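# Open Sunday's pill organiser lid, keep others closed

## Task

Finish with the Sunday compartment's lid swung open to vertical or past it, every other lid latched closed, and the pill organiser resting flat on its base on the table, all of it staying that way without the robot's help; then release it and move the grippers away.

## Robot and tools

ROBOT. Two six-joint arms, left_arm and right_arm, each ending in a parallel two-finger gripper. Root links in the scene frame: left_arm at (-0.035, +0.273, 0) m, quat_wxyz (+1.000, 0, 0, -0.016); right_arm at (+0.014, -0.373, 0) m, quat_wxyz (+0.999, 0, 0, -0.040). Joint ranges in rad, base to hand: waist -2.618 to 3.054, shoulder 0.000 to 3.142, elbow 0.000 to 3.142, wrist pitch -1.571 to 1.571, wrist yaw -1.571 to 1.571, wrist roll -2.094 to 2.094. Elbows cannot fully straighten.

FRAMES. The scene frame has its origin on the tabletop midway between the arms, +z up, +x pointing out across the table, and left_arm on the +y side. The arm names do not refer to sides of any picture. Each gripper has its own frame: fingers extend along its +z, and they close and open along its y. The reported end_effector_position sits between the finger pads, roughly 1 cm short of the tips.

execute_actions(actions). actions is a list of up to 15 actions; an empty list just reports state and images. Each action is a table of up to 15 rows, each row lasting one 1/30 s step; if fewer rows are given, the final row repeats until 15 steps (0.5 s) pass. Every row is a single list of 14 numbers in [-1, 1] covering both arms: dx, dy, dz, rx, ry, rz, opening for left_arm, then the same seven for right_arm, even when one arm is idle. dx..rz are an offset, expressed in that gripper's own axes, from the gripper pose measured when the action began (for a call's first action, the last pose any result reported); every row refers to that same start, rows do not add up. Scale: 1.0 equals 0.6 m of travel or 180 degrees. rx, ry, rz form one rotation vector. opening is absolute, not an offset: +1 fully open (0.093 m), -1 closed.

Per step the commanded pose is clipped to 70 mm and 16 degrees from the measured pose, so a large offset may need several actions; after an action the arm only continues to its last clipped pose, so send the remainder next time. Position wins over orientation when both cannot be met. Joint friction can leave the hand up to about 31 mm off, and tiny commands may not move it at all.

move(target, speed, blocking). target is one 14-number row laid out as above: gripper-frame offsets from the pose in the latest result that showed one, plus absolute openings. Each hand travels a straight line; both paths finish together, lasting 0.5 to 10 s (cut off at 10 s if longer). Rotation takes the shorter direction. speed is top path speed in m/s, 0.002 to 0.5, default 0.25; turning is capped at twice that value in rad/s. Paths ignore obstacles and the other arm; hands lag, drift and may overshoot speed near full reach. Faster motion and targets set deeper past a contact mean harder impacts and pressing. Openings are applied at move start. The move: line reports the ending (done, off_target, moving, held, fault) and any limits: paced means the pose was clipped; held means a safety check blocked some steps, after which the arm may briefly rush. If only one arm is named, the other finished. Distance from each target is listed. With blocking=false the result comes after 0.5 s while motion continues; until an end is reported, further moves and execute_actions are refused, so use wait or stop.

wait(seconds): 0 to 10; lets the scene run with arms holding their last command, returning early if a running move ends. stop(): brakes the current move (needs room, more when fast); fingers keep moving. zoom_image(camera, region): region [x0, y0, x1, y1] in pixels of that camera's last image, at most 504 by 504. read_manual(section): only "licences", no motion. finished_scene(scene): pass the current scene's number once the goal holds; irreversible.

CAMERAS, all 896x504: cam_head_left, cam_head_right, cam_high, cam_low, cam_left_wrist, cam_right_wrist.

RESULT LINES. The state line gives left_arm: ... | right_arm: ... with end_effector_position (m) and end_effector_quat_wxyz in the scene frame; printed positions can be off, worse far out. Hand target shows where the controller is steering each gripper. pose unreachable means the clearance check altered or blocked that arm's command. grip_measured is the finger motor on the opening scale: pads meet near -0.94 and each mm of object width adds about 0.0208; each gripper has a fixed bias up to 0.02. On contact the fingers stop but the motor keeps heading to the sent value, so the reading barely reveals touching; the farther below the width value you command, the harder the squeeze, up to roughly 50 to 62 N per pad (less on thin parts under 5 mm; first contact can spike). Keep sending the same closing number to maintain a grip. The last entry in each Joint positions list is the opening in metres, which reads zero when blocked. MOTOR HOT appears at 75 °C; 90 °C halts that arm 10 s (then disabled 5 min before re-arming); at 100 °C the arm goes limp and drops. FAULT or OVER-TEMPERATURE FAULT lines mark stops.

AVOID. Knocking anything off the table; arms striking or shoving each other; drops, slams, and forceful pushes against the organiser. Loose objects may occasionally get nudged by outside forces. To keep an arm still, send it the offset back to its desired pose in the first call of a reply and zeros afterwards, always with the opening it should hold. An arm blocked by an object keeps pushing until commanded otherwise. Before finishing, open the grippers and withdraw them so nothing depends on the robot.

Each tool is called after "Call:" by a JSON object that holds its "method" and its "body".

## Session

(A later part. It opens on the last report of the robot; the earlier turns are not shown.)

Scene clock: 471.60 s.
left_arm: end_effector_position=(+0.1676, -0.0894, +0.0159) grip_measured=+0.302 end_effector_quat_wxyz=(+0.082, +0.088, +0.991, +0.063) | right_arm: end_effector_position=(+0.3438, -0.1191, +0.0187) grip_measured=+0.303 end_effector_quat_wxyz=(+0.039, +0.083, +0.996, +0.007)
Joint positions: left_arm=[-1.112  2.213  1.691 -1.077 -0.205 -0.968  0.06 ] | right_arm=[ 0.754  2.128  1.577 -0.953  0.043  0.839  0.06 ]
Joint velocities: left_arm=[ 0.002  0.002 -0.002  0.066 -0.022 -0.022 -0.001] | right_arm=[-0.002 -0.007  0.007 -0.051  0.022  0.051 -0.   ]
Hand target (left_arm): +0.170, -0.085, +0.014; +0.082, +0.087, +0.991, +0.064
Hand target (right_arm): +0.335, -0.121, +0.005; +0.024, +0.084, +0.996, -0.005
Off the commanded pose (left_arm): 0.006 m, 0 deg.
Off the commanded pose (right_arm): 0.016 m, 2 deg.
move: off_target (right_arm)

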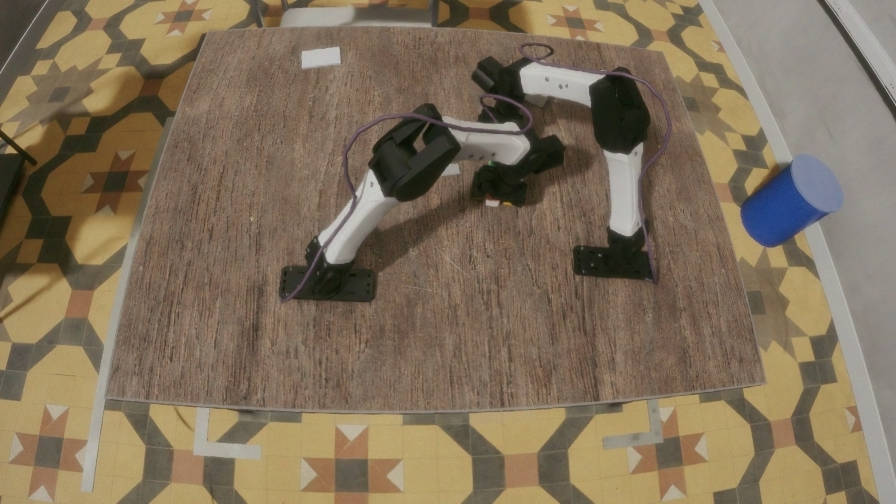

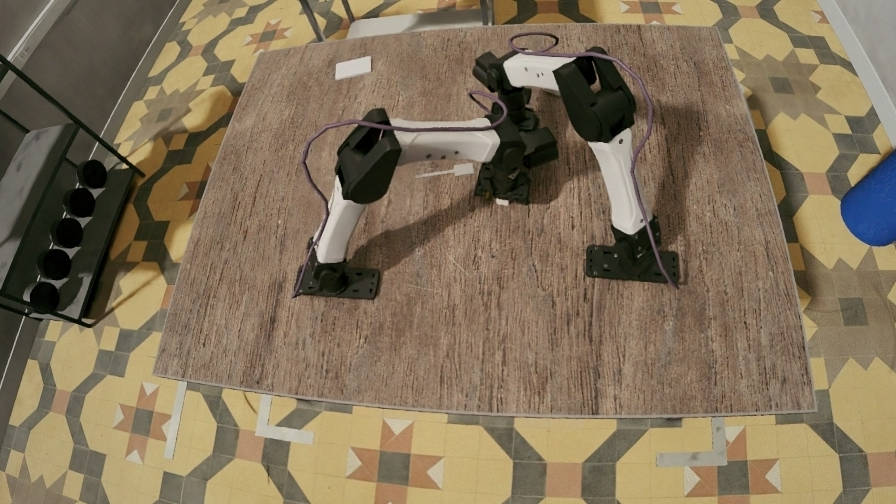

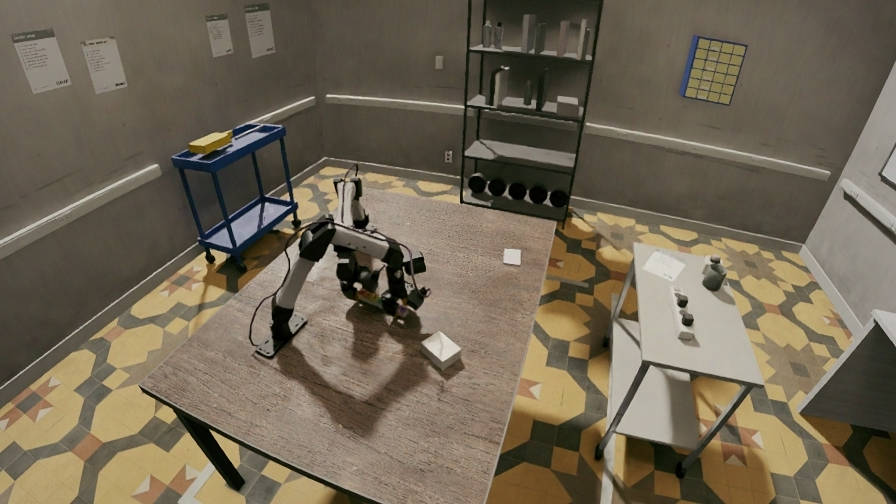

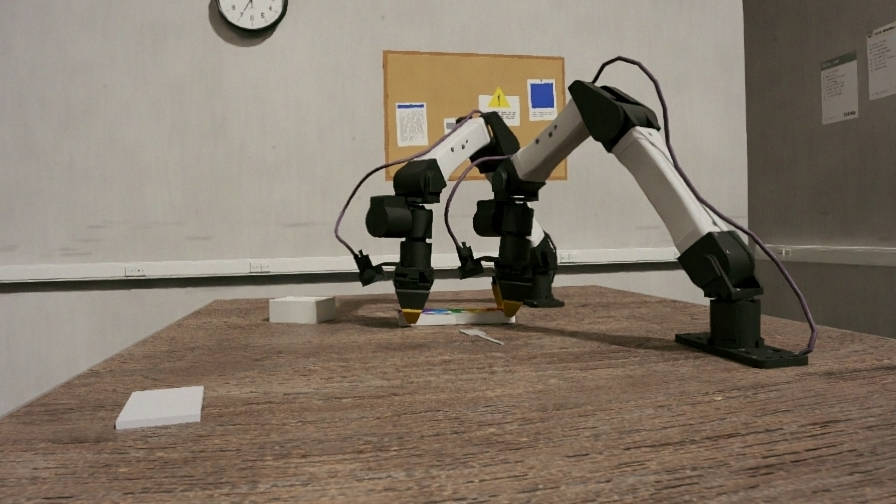

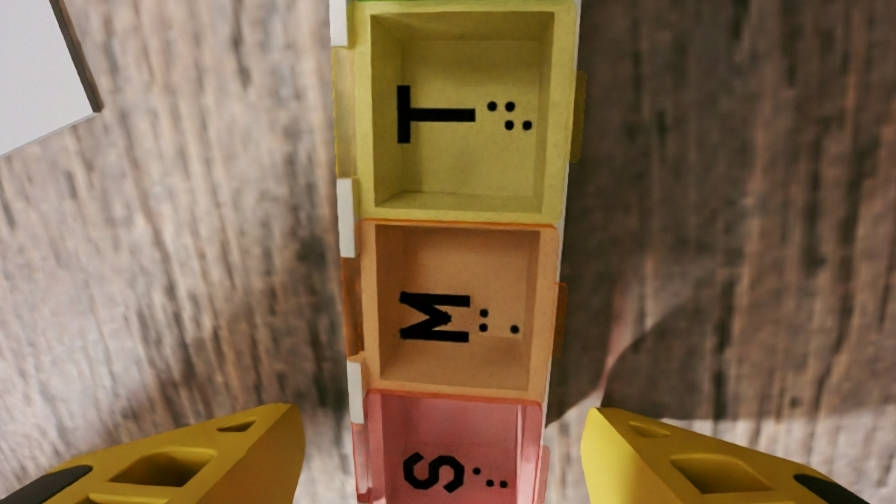

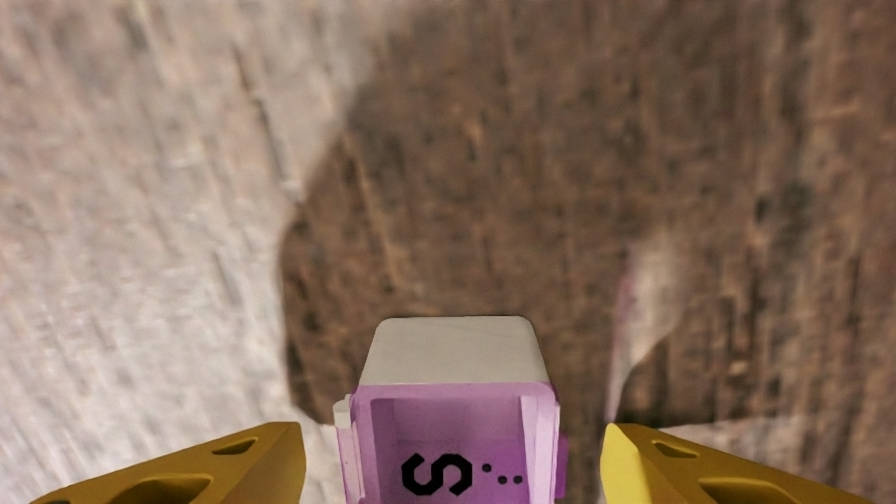

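Call:
{"method": "execute_actions", "body": {"actions": [[[0,0,0,0,0,0,0.25,0.01,-0.008,0.02,0.008,0.008,0,0.2],[0,0,0,0,0,0,0.2,0.01,-0.008,0.02,0.008,0.008,0,0.1],[0,0,0,0,0,0,0.15,0.01,-0.008,0.02,0.008,0.008,0,0.0],[0,0,0,0,0,0,0.1,0.01,-0.008,0.02,0.008,0.008,0,-0.08],[0,0,0,0,0,0,0.05,0.01,-0.008,0.02,0.008,0.008,0,-0.13],[0,0,0,0,0,0,0.0,0.01,-0.008,0.02,0.008,0.008,0,-0.17],[0,0,0,0,0,0,-0.03,0.01,-0.008,0.02,0.008,0.008,0,-0.2],[0,0,0,0,0,0,-0.05,0.01,-0.008,0.02,0.008,0.008,0,-0.23],[0,0,0,0,0,0,-0.05,0.01,-0.008,0.02,0.008,0.008,0,-0.26],[0,0,0,0,0,0,-0.05,0.01,-0.008,0.02,0.008,0.008,0,-0.29],[0,0,0,0,0,0,-0.05,0.01,-0.008,0.02,0.008,0.008,0,-0.32],[0,0,0,0,0,0,-0.05,0.01,-0.008,0.02,0.008,0.008,0,-0.35],[0,0,0,0,0,0,-0.05,0.01,-0.008,0.02,0.008,0.008,0,-0.37]],[[0,0,0,0,0,0,-0.08,0.012,-0.011,0.025,0.01,0.01,0,-0.37],[0,0,0,0,0,0,-0.11,0.012,-0.011,0.025,0.01,0.01,0,-0.37],[0,0,0,0,0,0,-0.14,0.014,-0.013,0.03,0.013,0.012,0,-0.37],[0,0,0,0,0,0,-0.16,0.014,-0.013,0.03,0.013,0.012,0,-0.37],[0,0,0,0,0,0,-0.18,0.016,-0.016,0.036,0.0155,0.014,0,-0.37],[0,0,0,0,0,0,-0.2,0.016,-0.016,0.036,0.0155,0.014,0,-0.37],[0,0,0,0,0,0,-0.22,0.016,-0.016,0.036,0.0155,0.014,0,-0.37],[0,0,0,0,0,0,-0.24,0.016,-0.016,0.036,0.0155,0.014,0,-0.37],[0,0,0,0,0,0,-0.26,0.016,-0.016,0.036,0.0155,0.014,0,-0.37],[0,0,0,0,0,0,-0.28,0.016,-0.016,0.036,0.0155,0.014,0,-0.37],[0,0,0,0,0,0,-0.3,0.016,-0.016,0.036,0.0155,0.014,0,-0.37]]]}}

Scene clock: 551.63 s.
left_arm: end_effector_position=(+0.1677, -0.0893, +0.0159) grip_measured=-0.291 end_effector_quat_wxyz=(+0.082, +0.089, +0.991, +0.063) | right_arm: end_effector_position=(+0.3438, -0.1192, +0.0184) grip_measured=-0.354 end_effector_quat_wxyz=(+0.039, +0.083, +0.996, +0.007)
Joint positions: left_arm=[-1.112  2.213  1.691 -1.077 -0.206 -0.968  0.031] | right_arm=[ 0.754  2.129  1.577 -0.953  0.043  0.838  0.028]
Joint velocities: left_arm=[-0.002  0.002 -0.017  0.022 -0.051 -0.037 -0.   ] | right_arm=[-0.002 -0.002 -0.017 -0.022  0.007 -0.007  0.   ]
Hand target (left_arm): +0.168, -0.090, +0.016; +0.082, +0.089, +0.991, +0.062
Hand target (right_arm): +0.334, -0.127, -0.003; +0.015, +0.084, +0.996, -0.015
Off the commanded pose (left_arm): 0.000 m, 0 deg.
Off the commanded pose (right_arm): 0.025 m, 4 deg.

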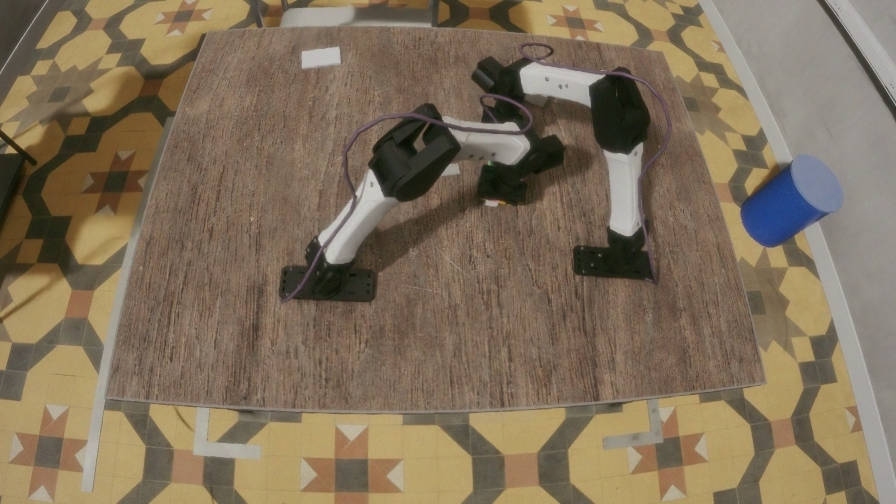

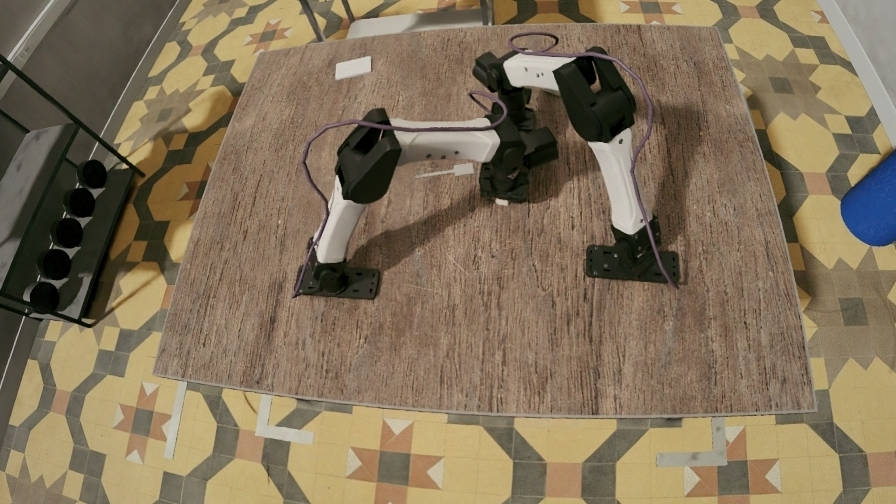

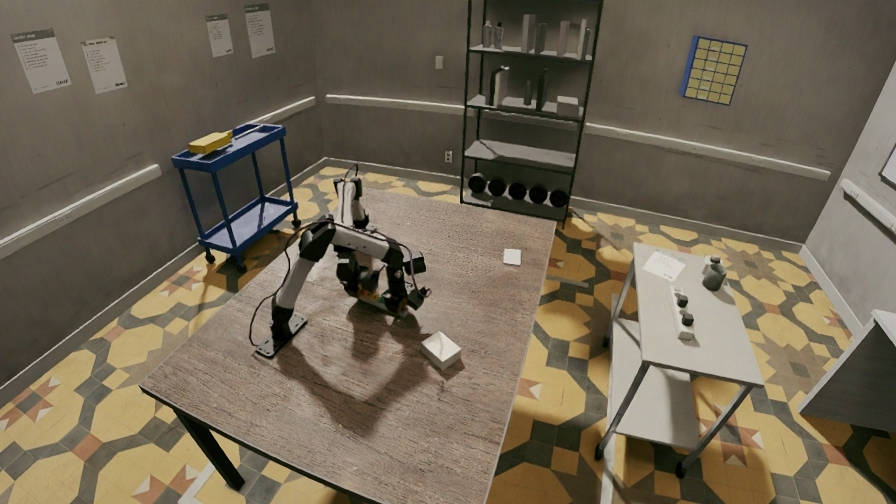

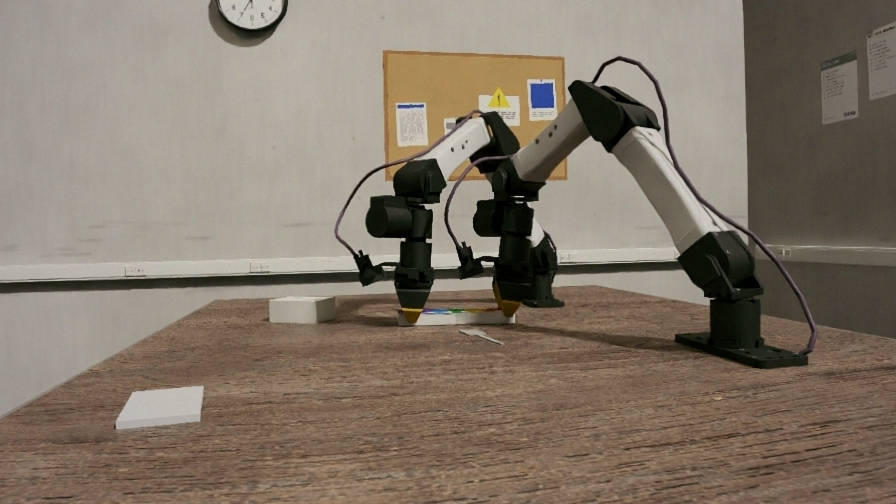

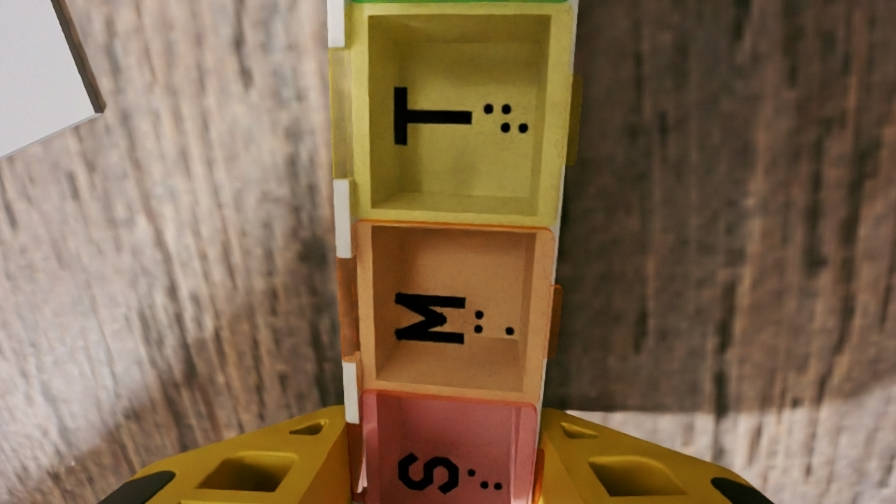

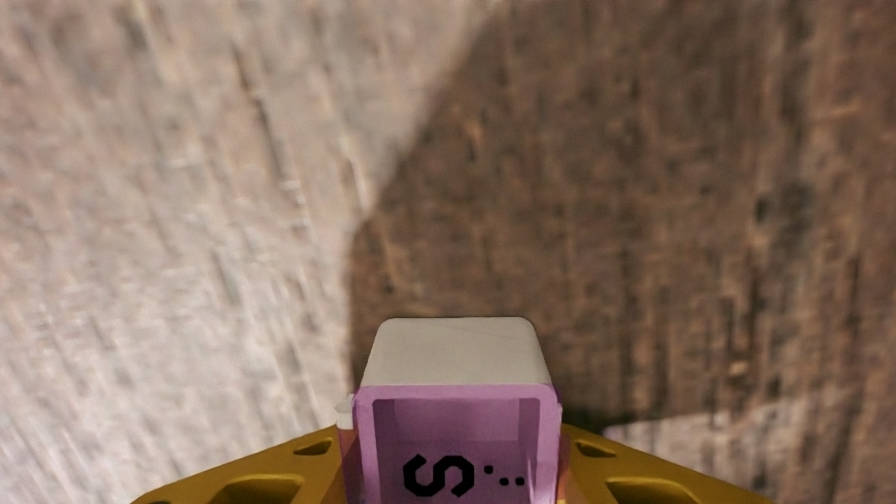

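Call:
{"method": "execute_actions", "body": {"actions": [[[0,0.002,-0.0003,0.005,0,-0.0008,-0.3,0.016,-0.016,0.036,0.0155,0.014,0,-0.37],[0,0.004,-0.0007,0.010,0,-0.0016,-0.3,0.016,-0.016,0.036,0.0155,0.014,0,-0.37],[0,0.006,-0.001,0.015,0,-0.0024,-0.3,0.016,-0.016,0.036,0.0155,0.014,0,-0.37],[0,0.007,-0.0014,0.020,0,-0.0032,-0.3,0.016,-0.016,0.036,0.0155,0.014,0,-0.37],[0,0.007,-0.0018,0.025,0,-0.004,-0.3,0.016,-0.016,0.036,0.0155,0.014,0,-0.37],[0,0.007,-0.0022,0.030,0,-0.0048,-0.3,0.016,-0.016,0.036,0.0155,0.014,0,-0.37],[0,0.007,-0.0026,0.035,0,-0.0056,-0.3,0.016,-0.016,0.036,0.0155,0.014,0,-0.37],[0,0.0075,-0.003,0.040,0,-0.0064,-0.3,0.016,-0.016,0.036,0.0155,0.014,0,-0.37],[0,0.0075,-0.0034,0.045,0,-0.0072,-0.3,0.016,-0.016,0.036,0.0155,0.014,0,-0.37],[0,0.0075,-0.0038,0.050,0,-0.008,-0.3,0.016,-0.016,0.036,0.0155,0.014,0,-0.37],[0,0.008,-0.0042,0.055,0,-0.0088,-0.3,0.016,-0.016,0.036,0.0155,0.014,0,-0.37],[0,0.008,-0.0046,0.060,0,-0.0097,-0.3,0.016,-0.016,0.036,0.0155,0.014,0,-0.37],[0,0.008,-0.005,0.066,0,-0.0107,-0.3,0.016,-0.016,0.036,0.0155,0.014,0,-0.37]]]}}

Call:
{"method": "wait", "body": {"seconds": 0.3}}

Scene clock: 573.37 s.
left_arm: end_effector_position=(+0.1673, -0.0863, +0.0182) grip_measured=-0.291 end_effector_quat_wxyz=(+0.079, +0.083, +0.993, -0.021) | right_arm: end_effector_position=(+0.3432, -0.1185, +0.0183) grip_measured=-0.354 end_effector_quat_wxyz=(+0.037, +0.085, +0.996, +0.009)
Joint positions: left_arm=[-1.072  2.069  1.475 -0.856 -0.112 -0.93   0.031] | right_arm=[ 0.754  2.129  1.577 -0.954  0.038  0.842  0.028]
Joint velocities: left_arm=[ 0.071 -0.183 -0.261  0.344  0.256  0.037 -0.002] | right_arm=[-0.012  0.002  0.007  0.022  0.022 -0.022  0.001]
Hand target (left_arm): +0.167, -0.084, +0.018; +0.074, +0.079, +0.993, -0.039
Hand target (right_arm): +0.334, -0.127, -0.003; +0.014, +0.084, +0.996, -0.015
Off the commanded pose (left_arm): 0.002 m, 2 deg.
Off the commanded pose (right_arm): 0.025 m, 4 deg.

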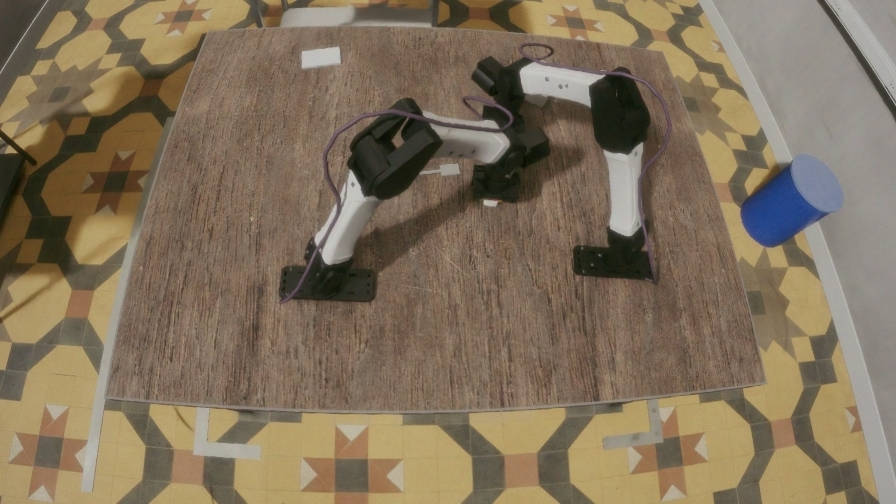

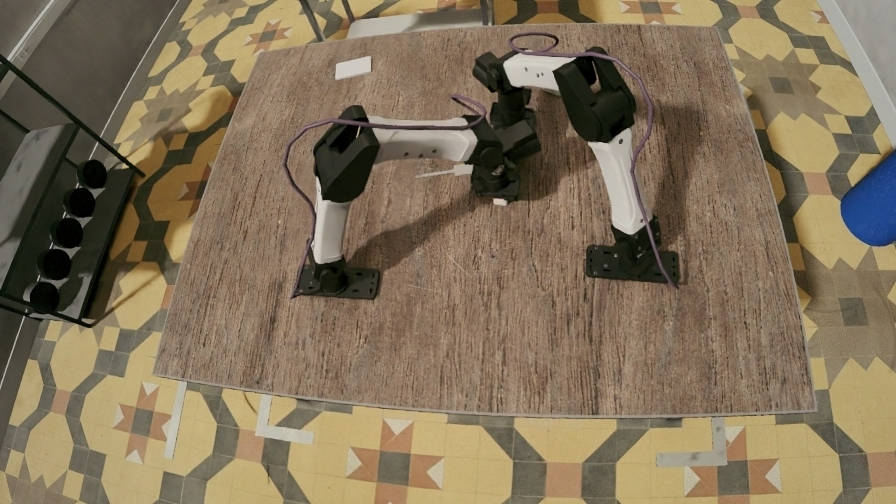

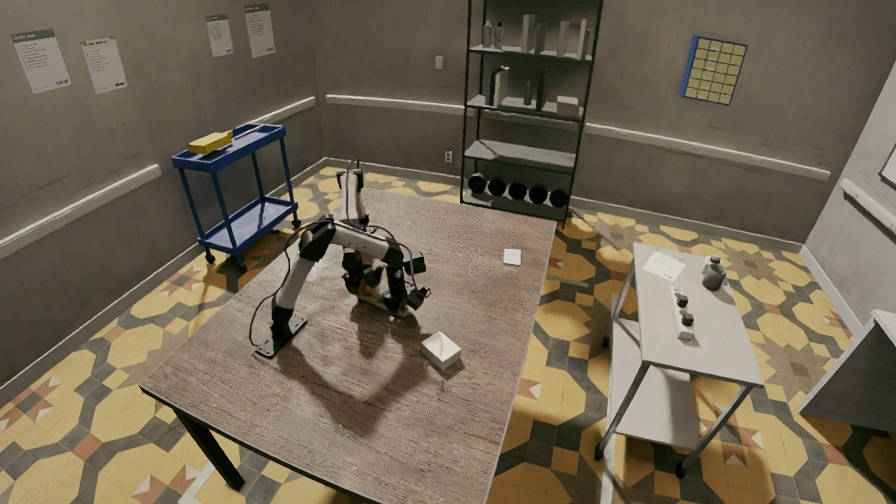

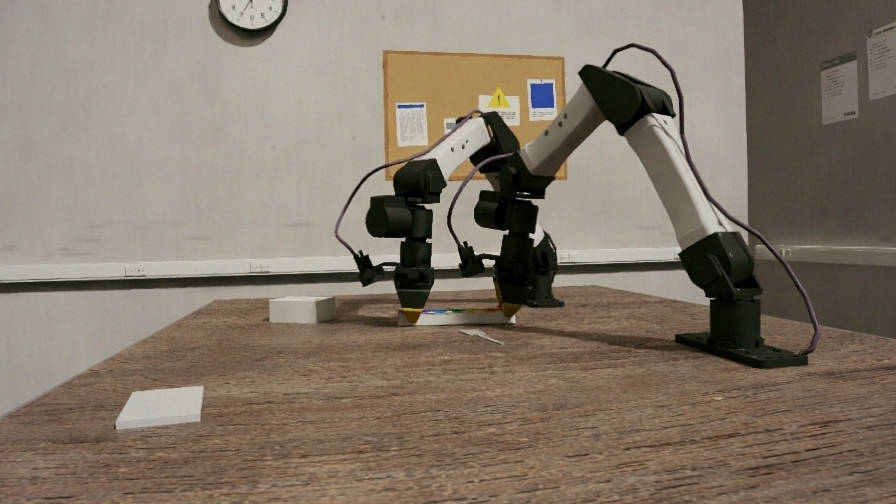

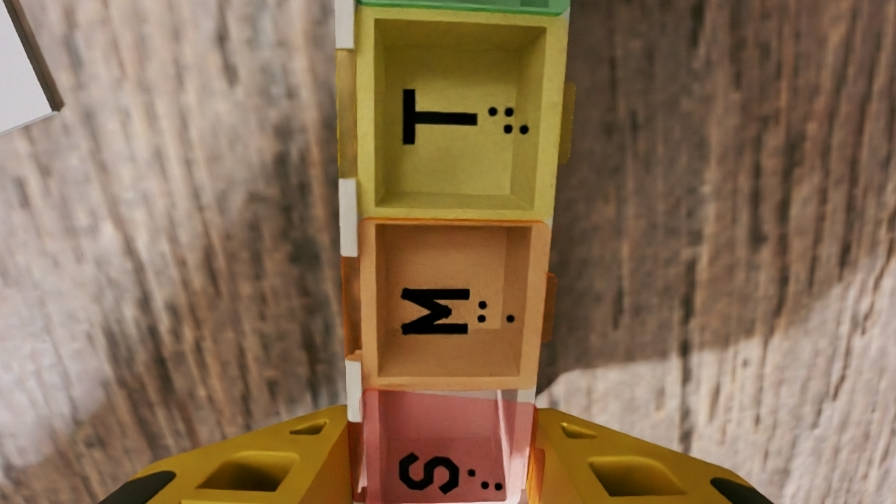

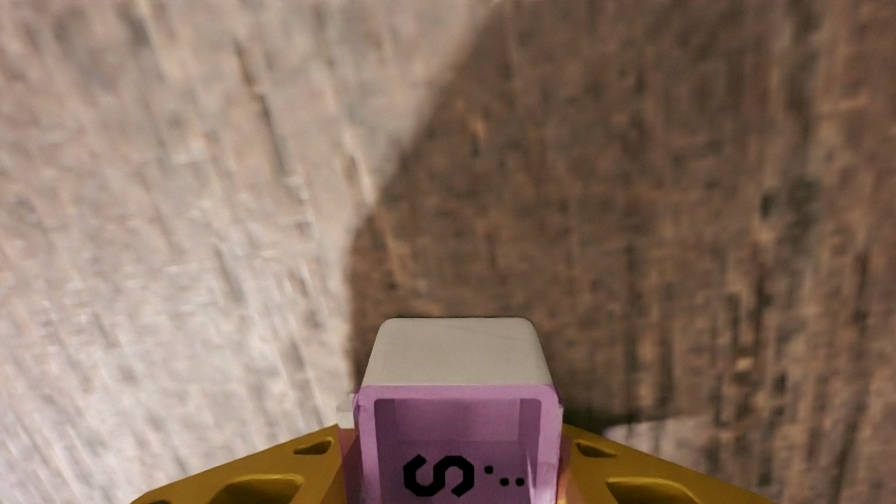

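Scene clock: 573.67 s.
left_arm: end_effector_position=(+0.1670, -0.0878, +0.0178) grip_measured=-0.291 end_effector_quat_wxyz=(+0.076, +0.082, +0.993, -0.032) | right_arm: end_effector_position=(+0.3432, -0.1186, +0.0183) grip_measured=-0.354 end_effector_quat_wxyz=(+0.037, +0.085, +0.996, +0.009)
Joint positions: left_arm=[-1.067  2.062  1.46  -0.835 -0.095 -0.927  0.031] | right_arm=[ 0.754  2.129  1.577 -0.954  0.038  0.842  0.028]
Joint velocities: left_arm=[-0.007 -0.007 -0.017 -0.022 -0.022  0.066 -0.002] | right_arm=[-0.017 -0.012 -0.012 -0.037 -0.051 -0.007 -0.   ]
Hand target (left_arm): +0.167, -0.084, +0.018; +0.074, +0.079, +0.993, -0.039
Hand target (right_arm): +0.334, -0.127, -0.003; +0.014, +0.084, +0.996, -0.015
Off the commanded pose (left_arm): 0.003 m, 1 deg.
Off the commanded pose (right_arm): 0.025 m, 4 deg.
wait: 0.30 s; at rest by 0.23 s

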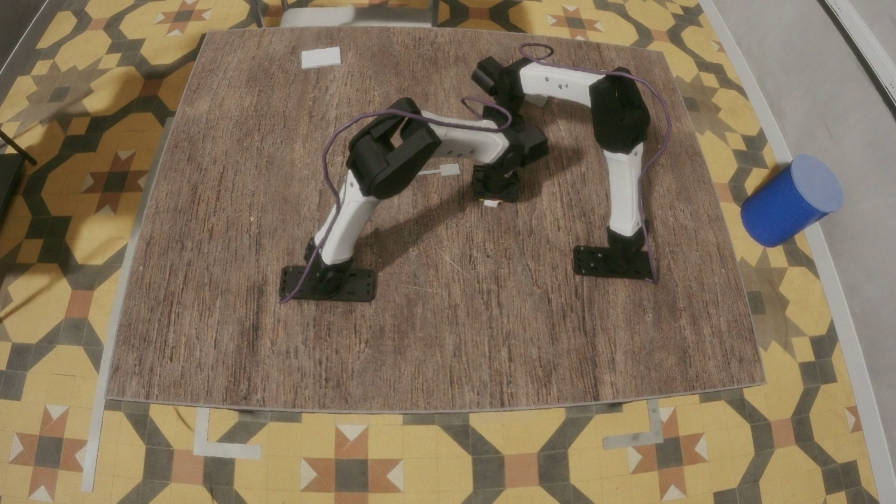

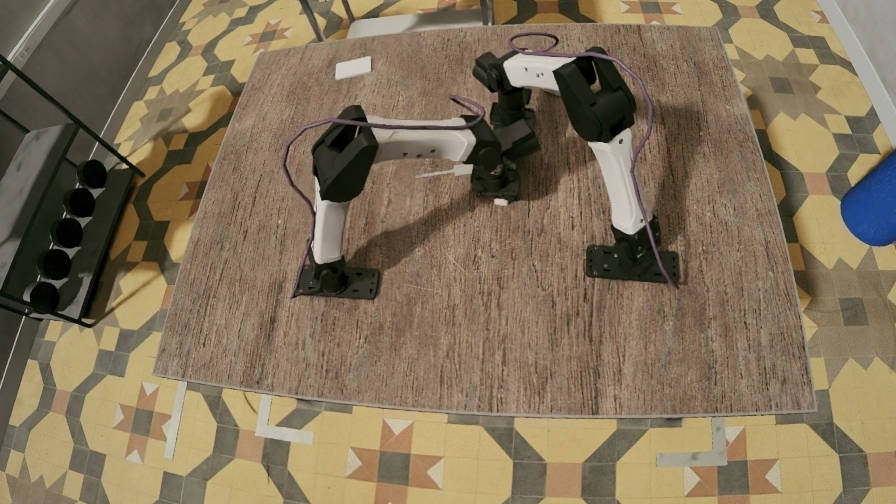

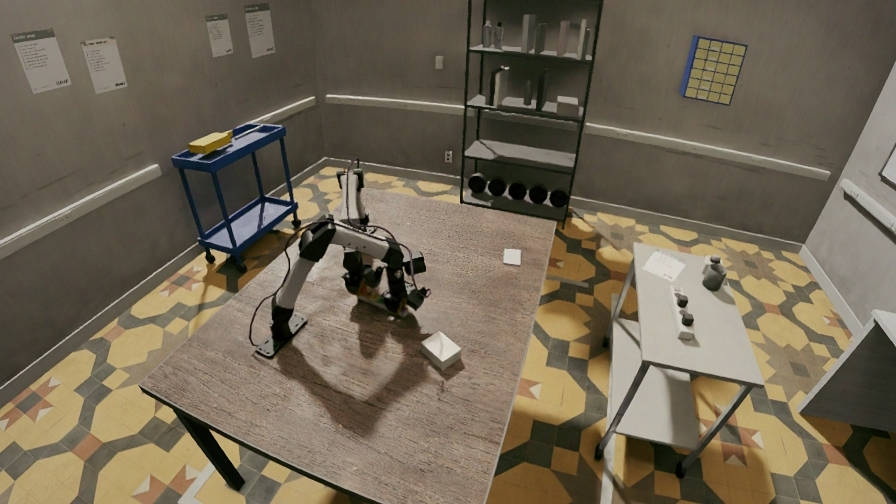

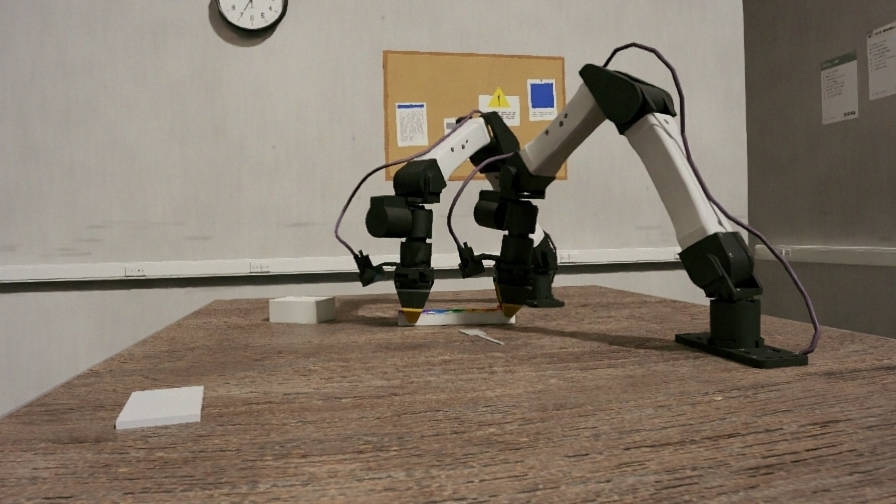

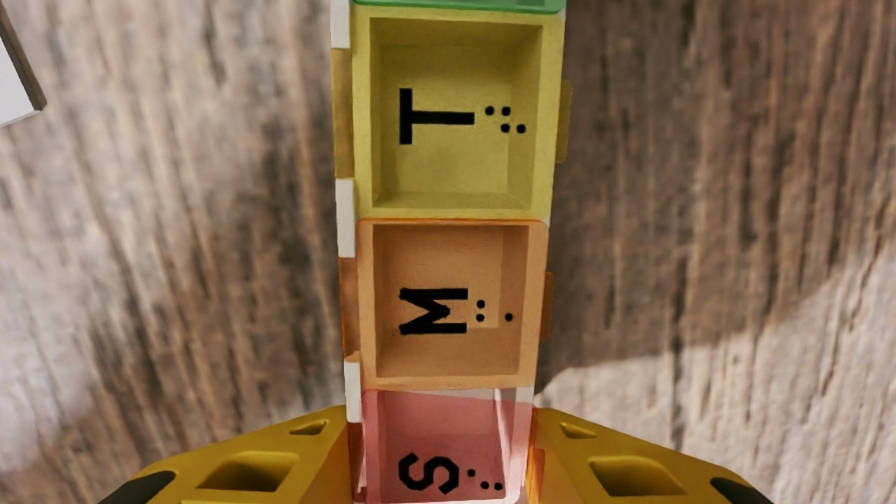

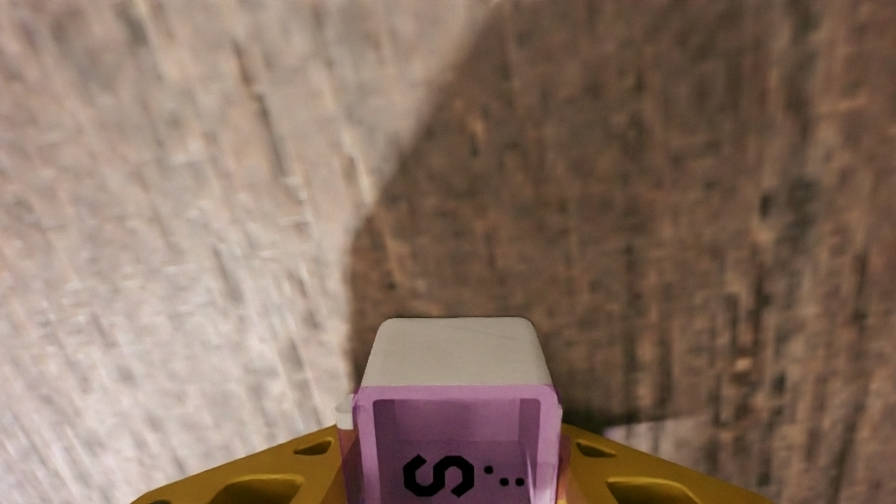

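Call:
{"method": "execute_actions", "body": {"actions": [[[0,0.003,-0.0003,0.006,0,-0.001,-0.3,0.016,-0.016,0.036,0.0155,0.014,0,-0.37],[0,0.005,-0.0007,0.010,0,-0.0016,-0.3,0.016,-0.016,0.036,0.0155,0.014,0,-0.37],[0,0.006,-0.001,0.014,0,-0.0022,-0.3,0.016,-0.016,0.036,0.0155,0.014,0,-0.37],[0,0.007,-0.0014,0.018,0,-0.0029,-0.3,0.016,-0.016,0.036,0.0155,0.014,0,-0.37],[0,0.007,-0.0018,0.022,0,-0.0035,-0.3,0.016,-0.016,0.036,0.0155,0.014,0,-0.37],[0,0.007,-0.0022,0.026,0,-0.0042,-0.3,0.016,-0.016,0.036,0.0155,0.014,0,-0.37],[0,0.007,-0.0026,0.030,0,-0.0048,-0.3,0.016,-0.016,0.036,0.0155,0.014,0,-0.37],[0,0.007,-0.003,0.034,0,-0.0055,-0.3,0.016,-0.016,0.036,0.0155,0.014,0,-0.37],[0,0.007,-0.0034,0.038,0,-0.0061,-0.3,0.016,-0.016,0.036,0.0155,0.014,0,-0.37],[0,0.007,-0.0038,0.042,0,-0.0068,-0.3,0.016,-0.016,0.036,0.0155,0.014,0,-0.37]],[[0,0.005,-0.001,0,0,0,-0.26,0.016,-0.016,0.036,0.0155,0.014,0,-0.37],[0,0.005,-0.002,0,0,0,-0.22,0.016,-0.016,0.036,0.0155,0.014,0,-0.37],[-0.0005,0.005,-0.0042,0,0,0,-0.19,0.016,-0.016,0.036,0.0155,0.014,0,-0.37],[-0.001,0.0053,-0.0076,0,0,0,-0.17,0.016,-0.016,0.036,0.0155,0.014,0,-0.37],[-0.0016,0.006,-0.011,0,0,0,-0.17,0.016,-0.016,0.036,0.0155,0.014,0,-0.37],[-0.0021,0.0071,-0.0145,0,0,0,-0.17,0.016,-0.016,0.036,0.0155,0.014,0,-0.37],[-0.0026,0.0087,-0.0182,0,0,0,-0.17,0.016,-0.016,0.036,0.0155,0.014,0,-0.37],[-0.0031,0.0106,-0.0218,0,0,0,-0.17,0.016,-0.016,0.036,0.0155,0.014,0,-0.37],[-0.0036,0.0129,-0.0256,0,0,0,-0.17,0.016,-0.016,0.036,0.0155,0.014,0,-0.37],[-0.0042,0.0157,-0.0294,0,0,0,-0.17,0.016,-0.016,0.036,0.0155,0.014,0,-0.37],[-0.0047,0.0187,-0.0332,0,0,0,-0.17,0.016,-0.016,0.036,0.0155,0.014,0,-0.37],[-0.0052,0.0222,-0.0372,0,0,0,-0.17,0.016,-0.016,0.036,0.0155,0.014,0,-0.37]]]}}

Scene clock: 670.30 s.
left_arm: end_effector_position=(+0.1705, -0.0814, +0.0395) grip_measured=-0.172 end_effector_quat_wxyz=(+0.079, +0.077, +0.989, -0.100) | right_arm: end_effector_position=(+0.3430, -0.1185, +0.0183) grip_measured=-0.354 end_effector_quat_wxyz=(+0.036, +0.085, +0.996, +0.009)
Joint positions: left_arm=[-1.021  1.925  1.333 -0.724 -0.019 -0.896  0.037] | right_arm=[ 0.754  2.129  1.577 -0.954  0.037  0.843  0.028]
Joint velocities: left_arm=[ 0.095 -0.149 -0.002 -0.095  0.022  0.037  0.   ] | right_arm=[-0.002  0.007  0.012 -0.066  0.007  0.022 -0.001]
Hand target (left_arm): +0.169, -0.070, +0.039; +0.072, +0.078, +0.990, -0.090
Hand target (right_arm): +0.333, -0.126, -0.003; +0.012, +0.086, +0.996, -0.013
Off the commanded pose (left_arm): 0.011 m, 1 deg.
Off the commanded pose (right_arm): 0.026 m, 4 deg.

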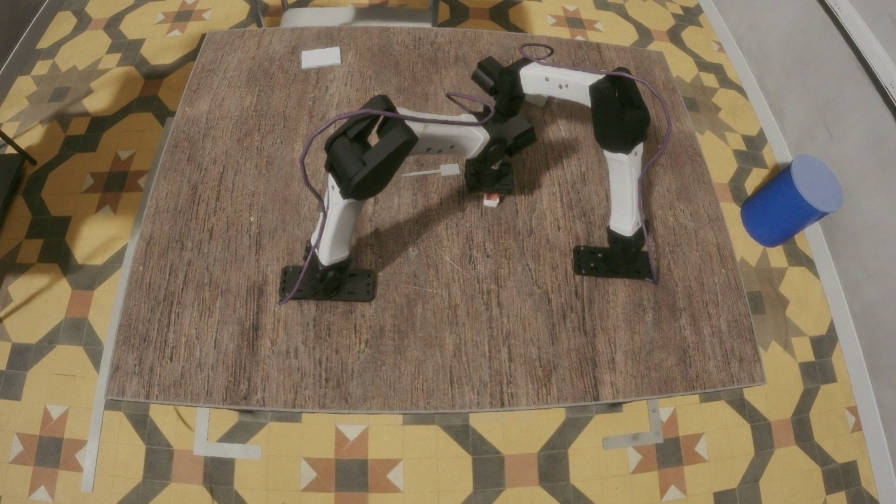

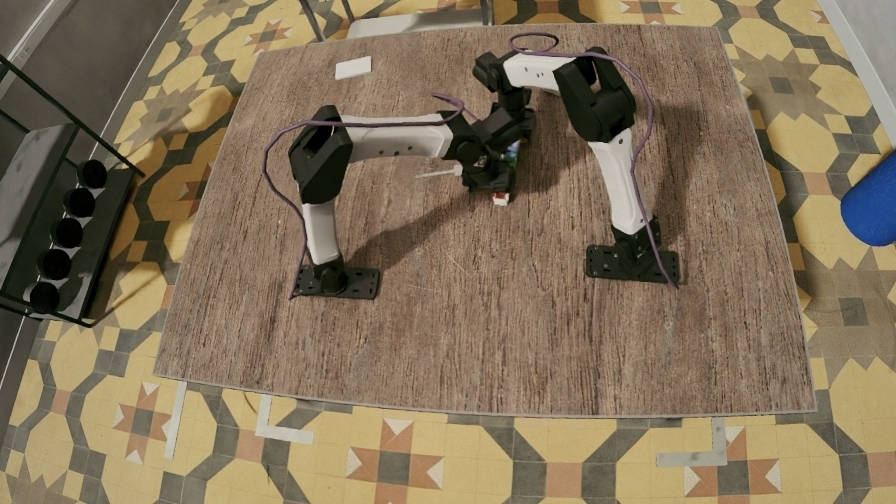

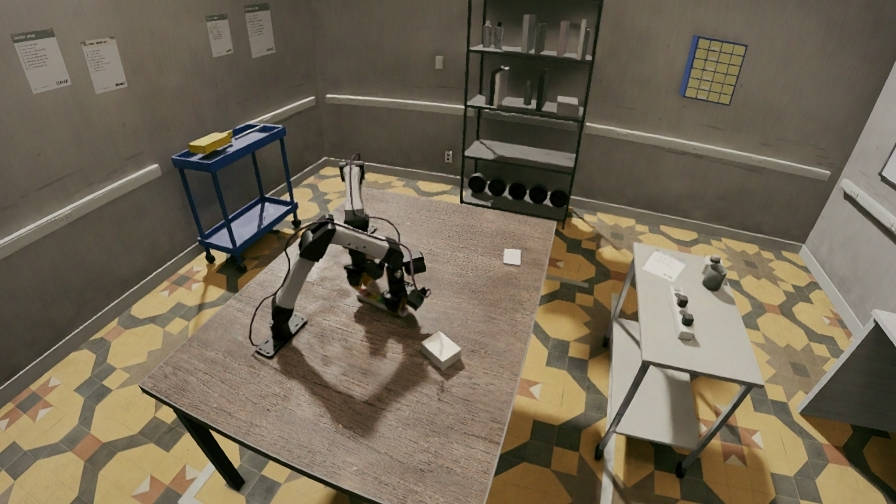

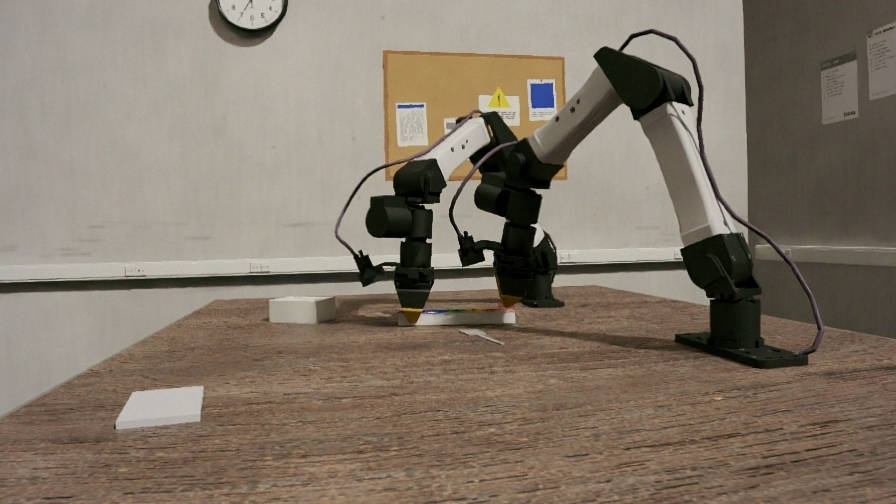

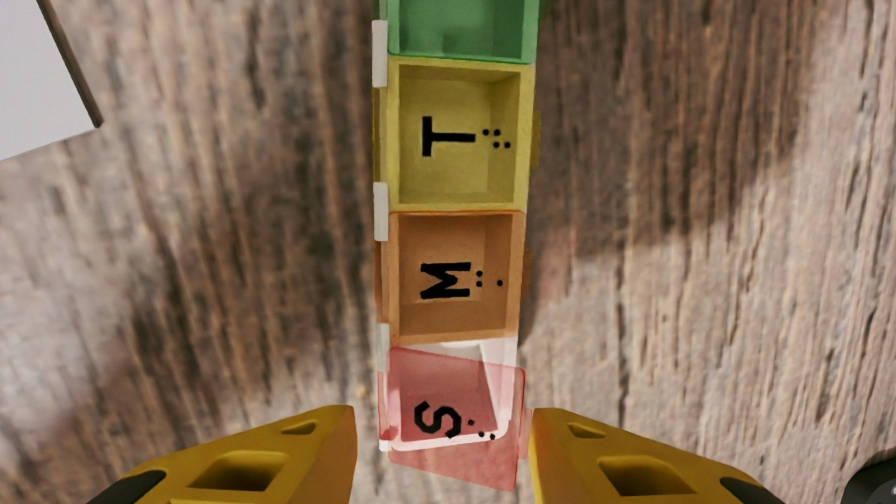

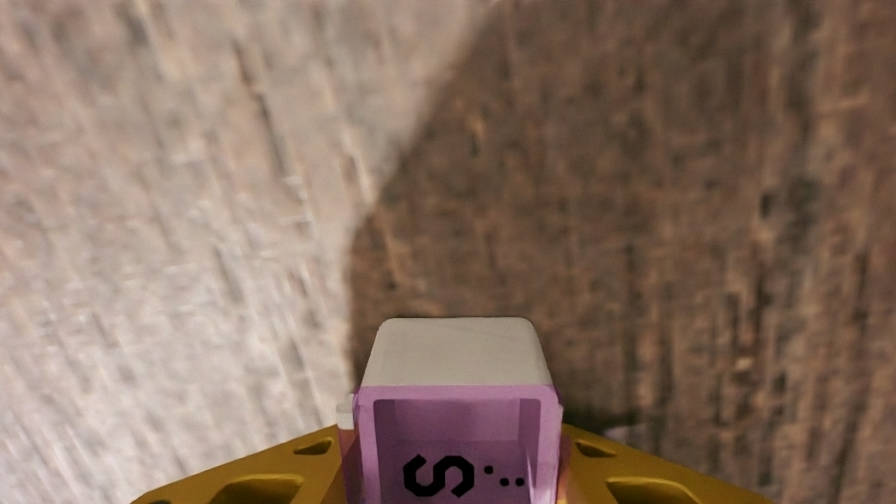

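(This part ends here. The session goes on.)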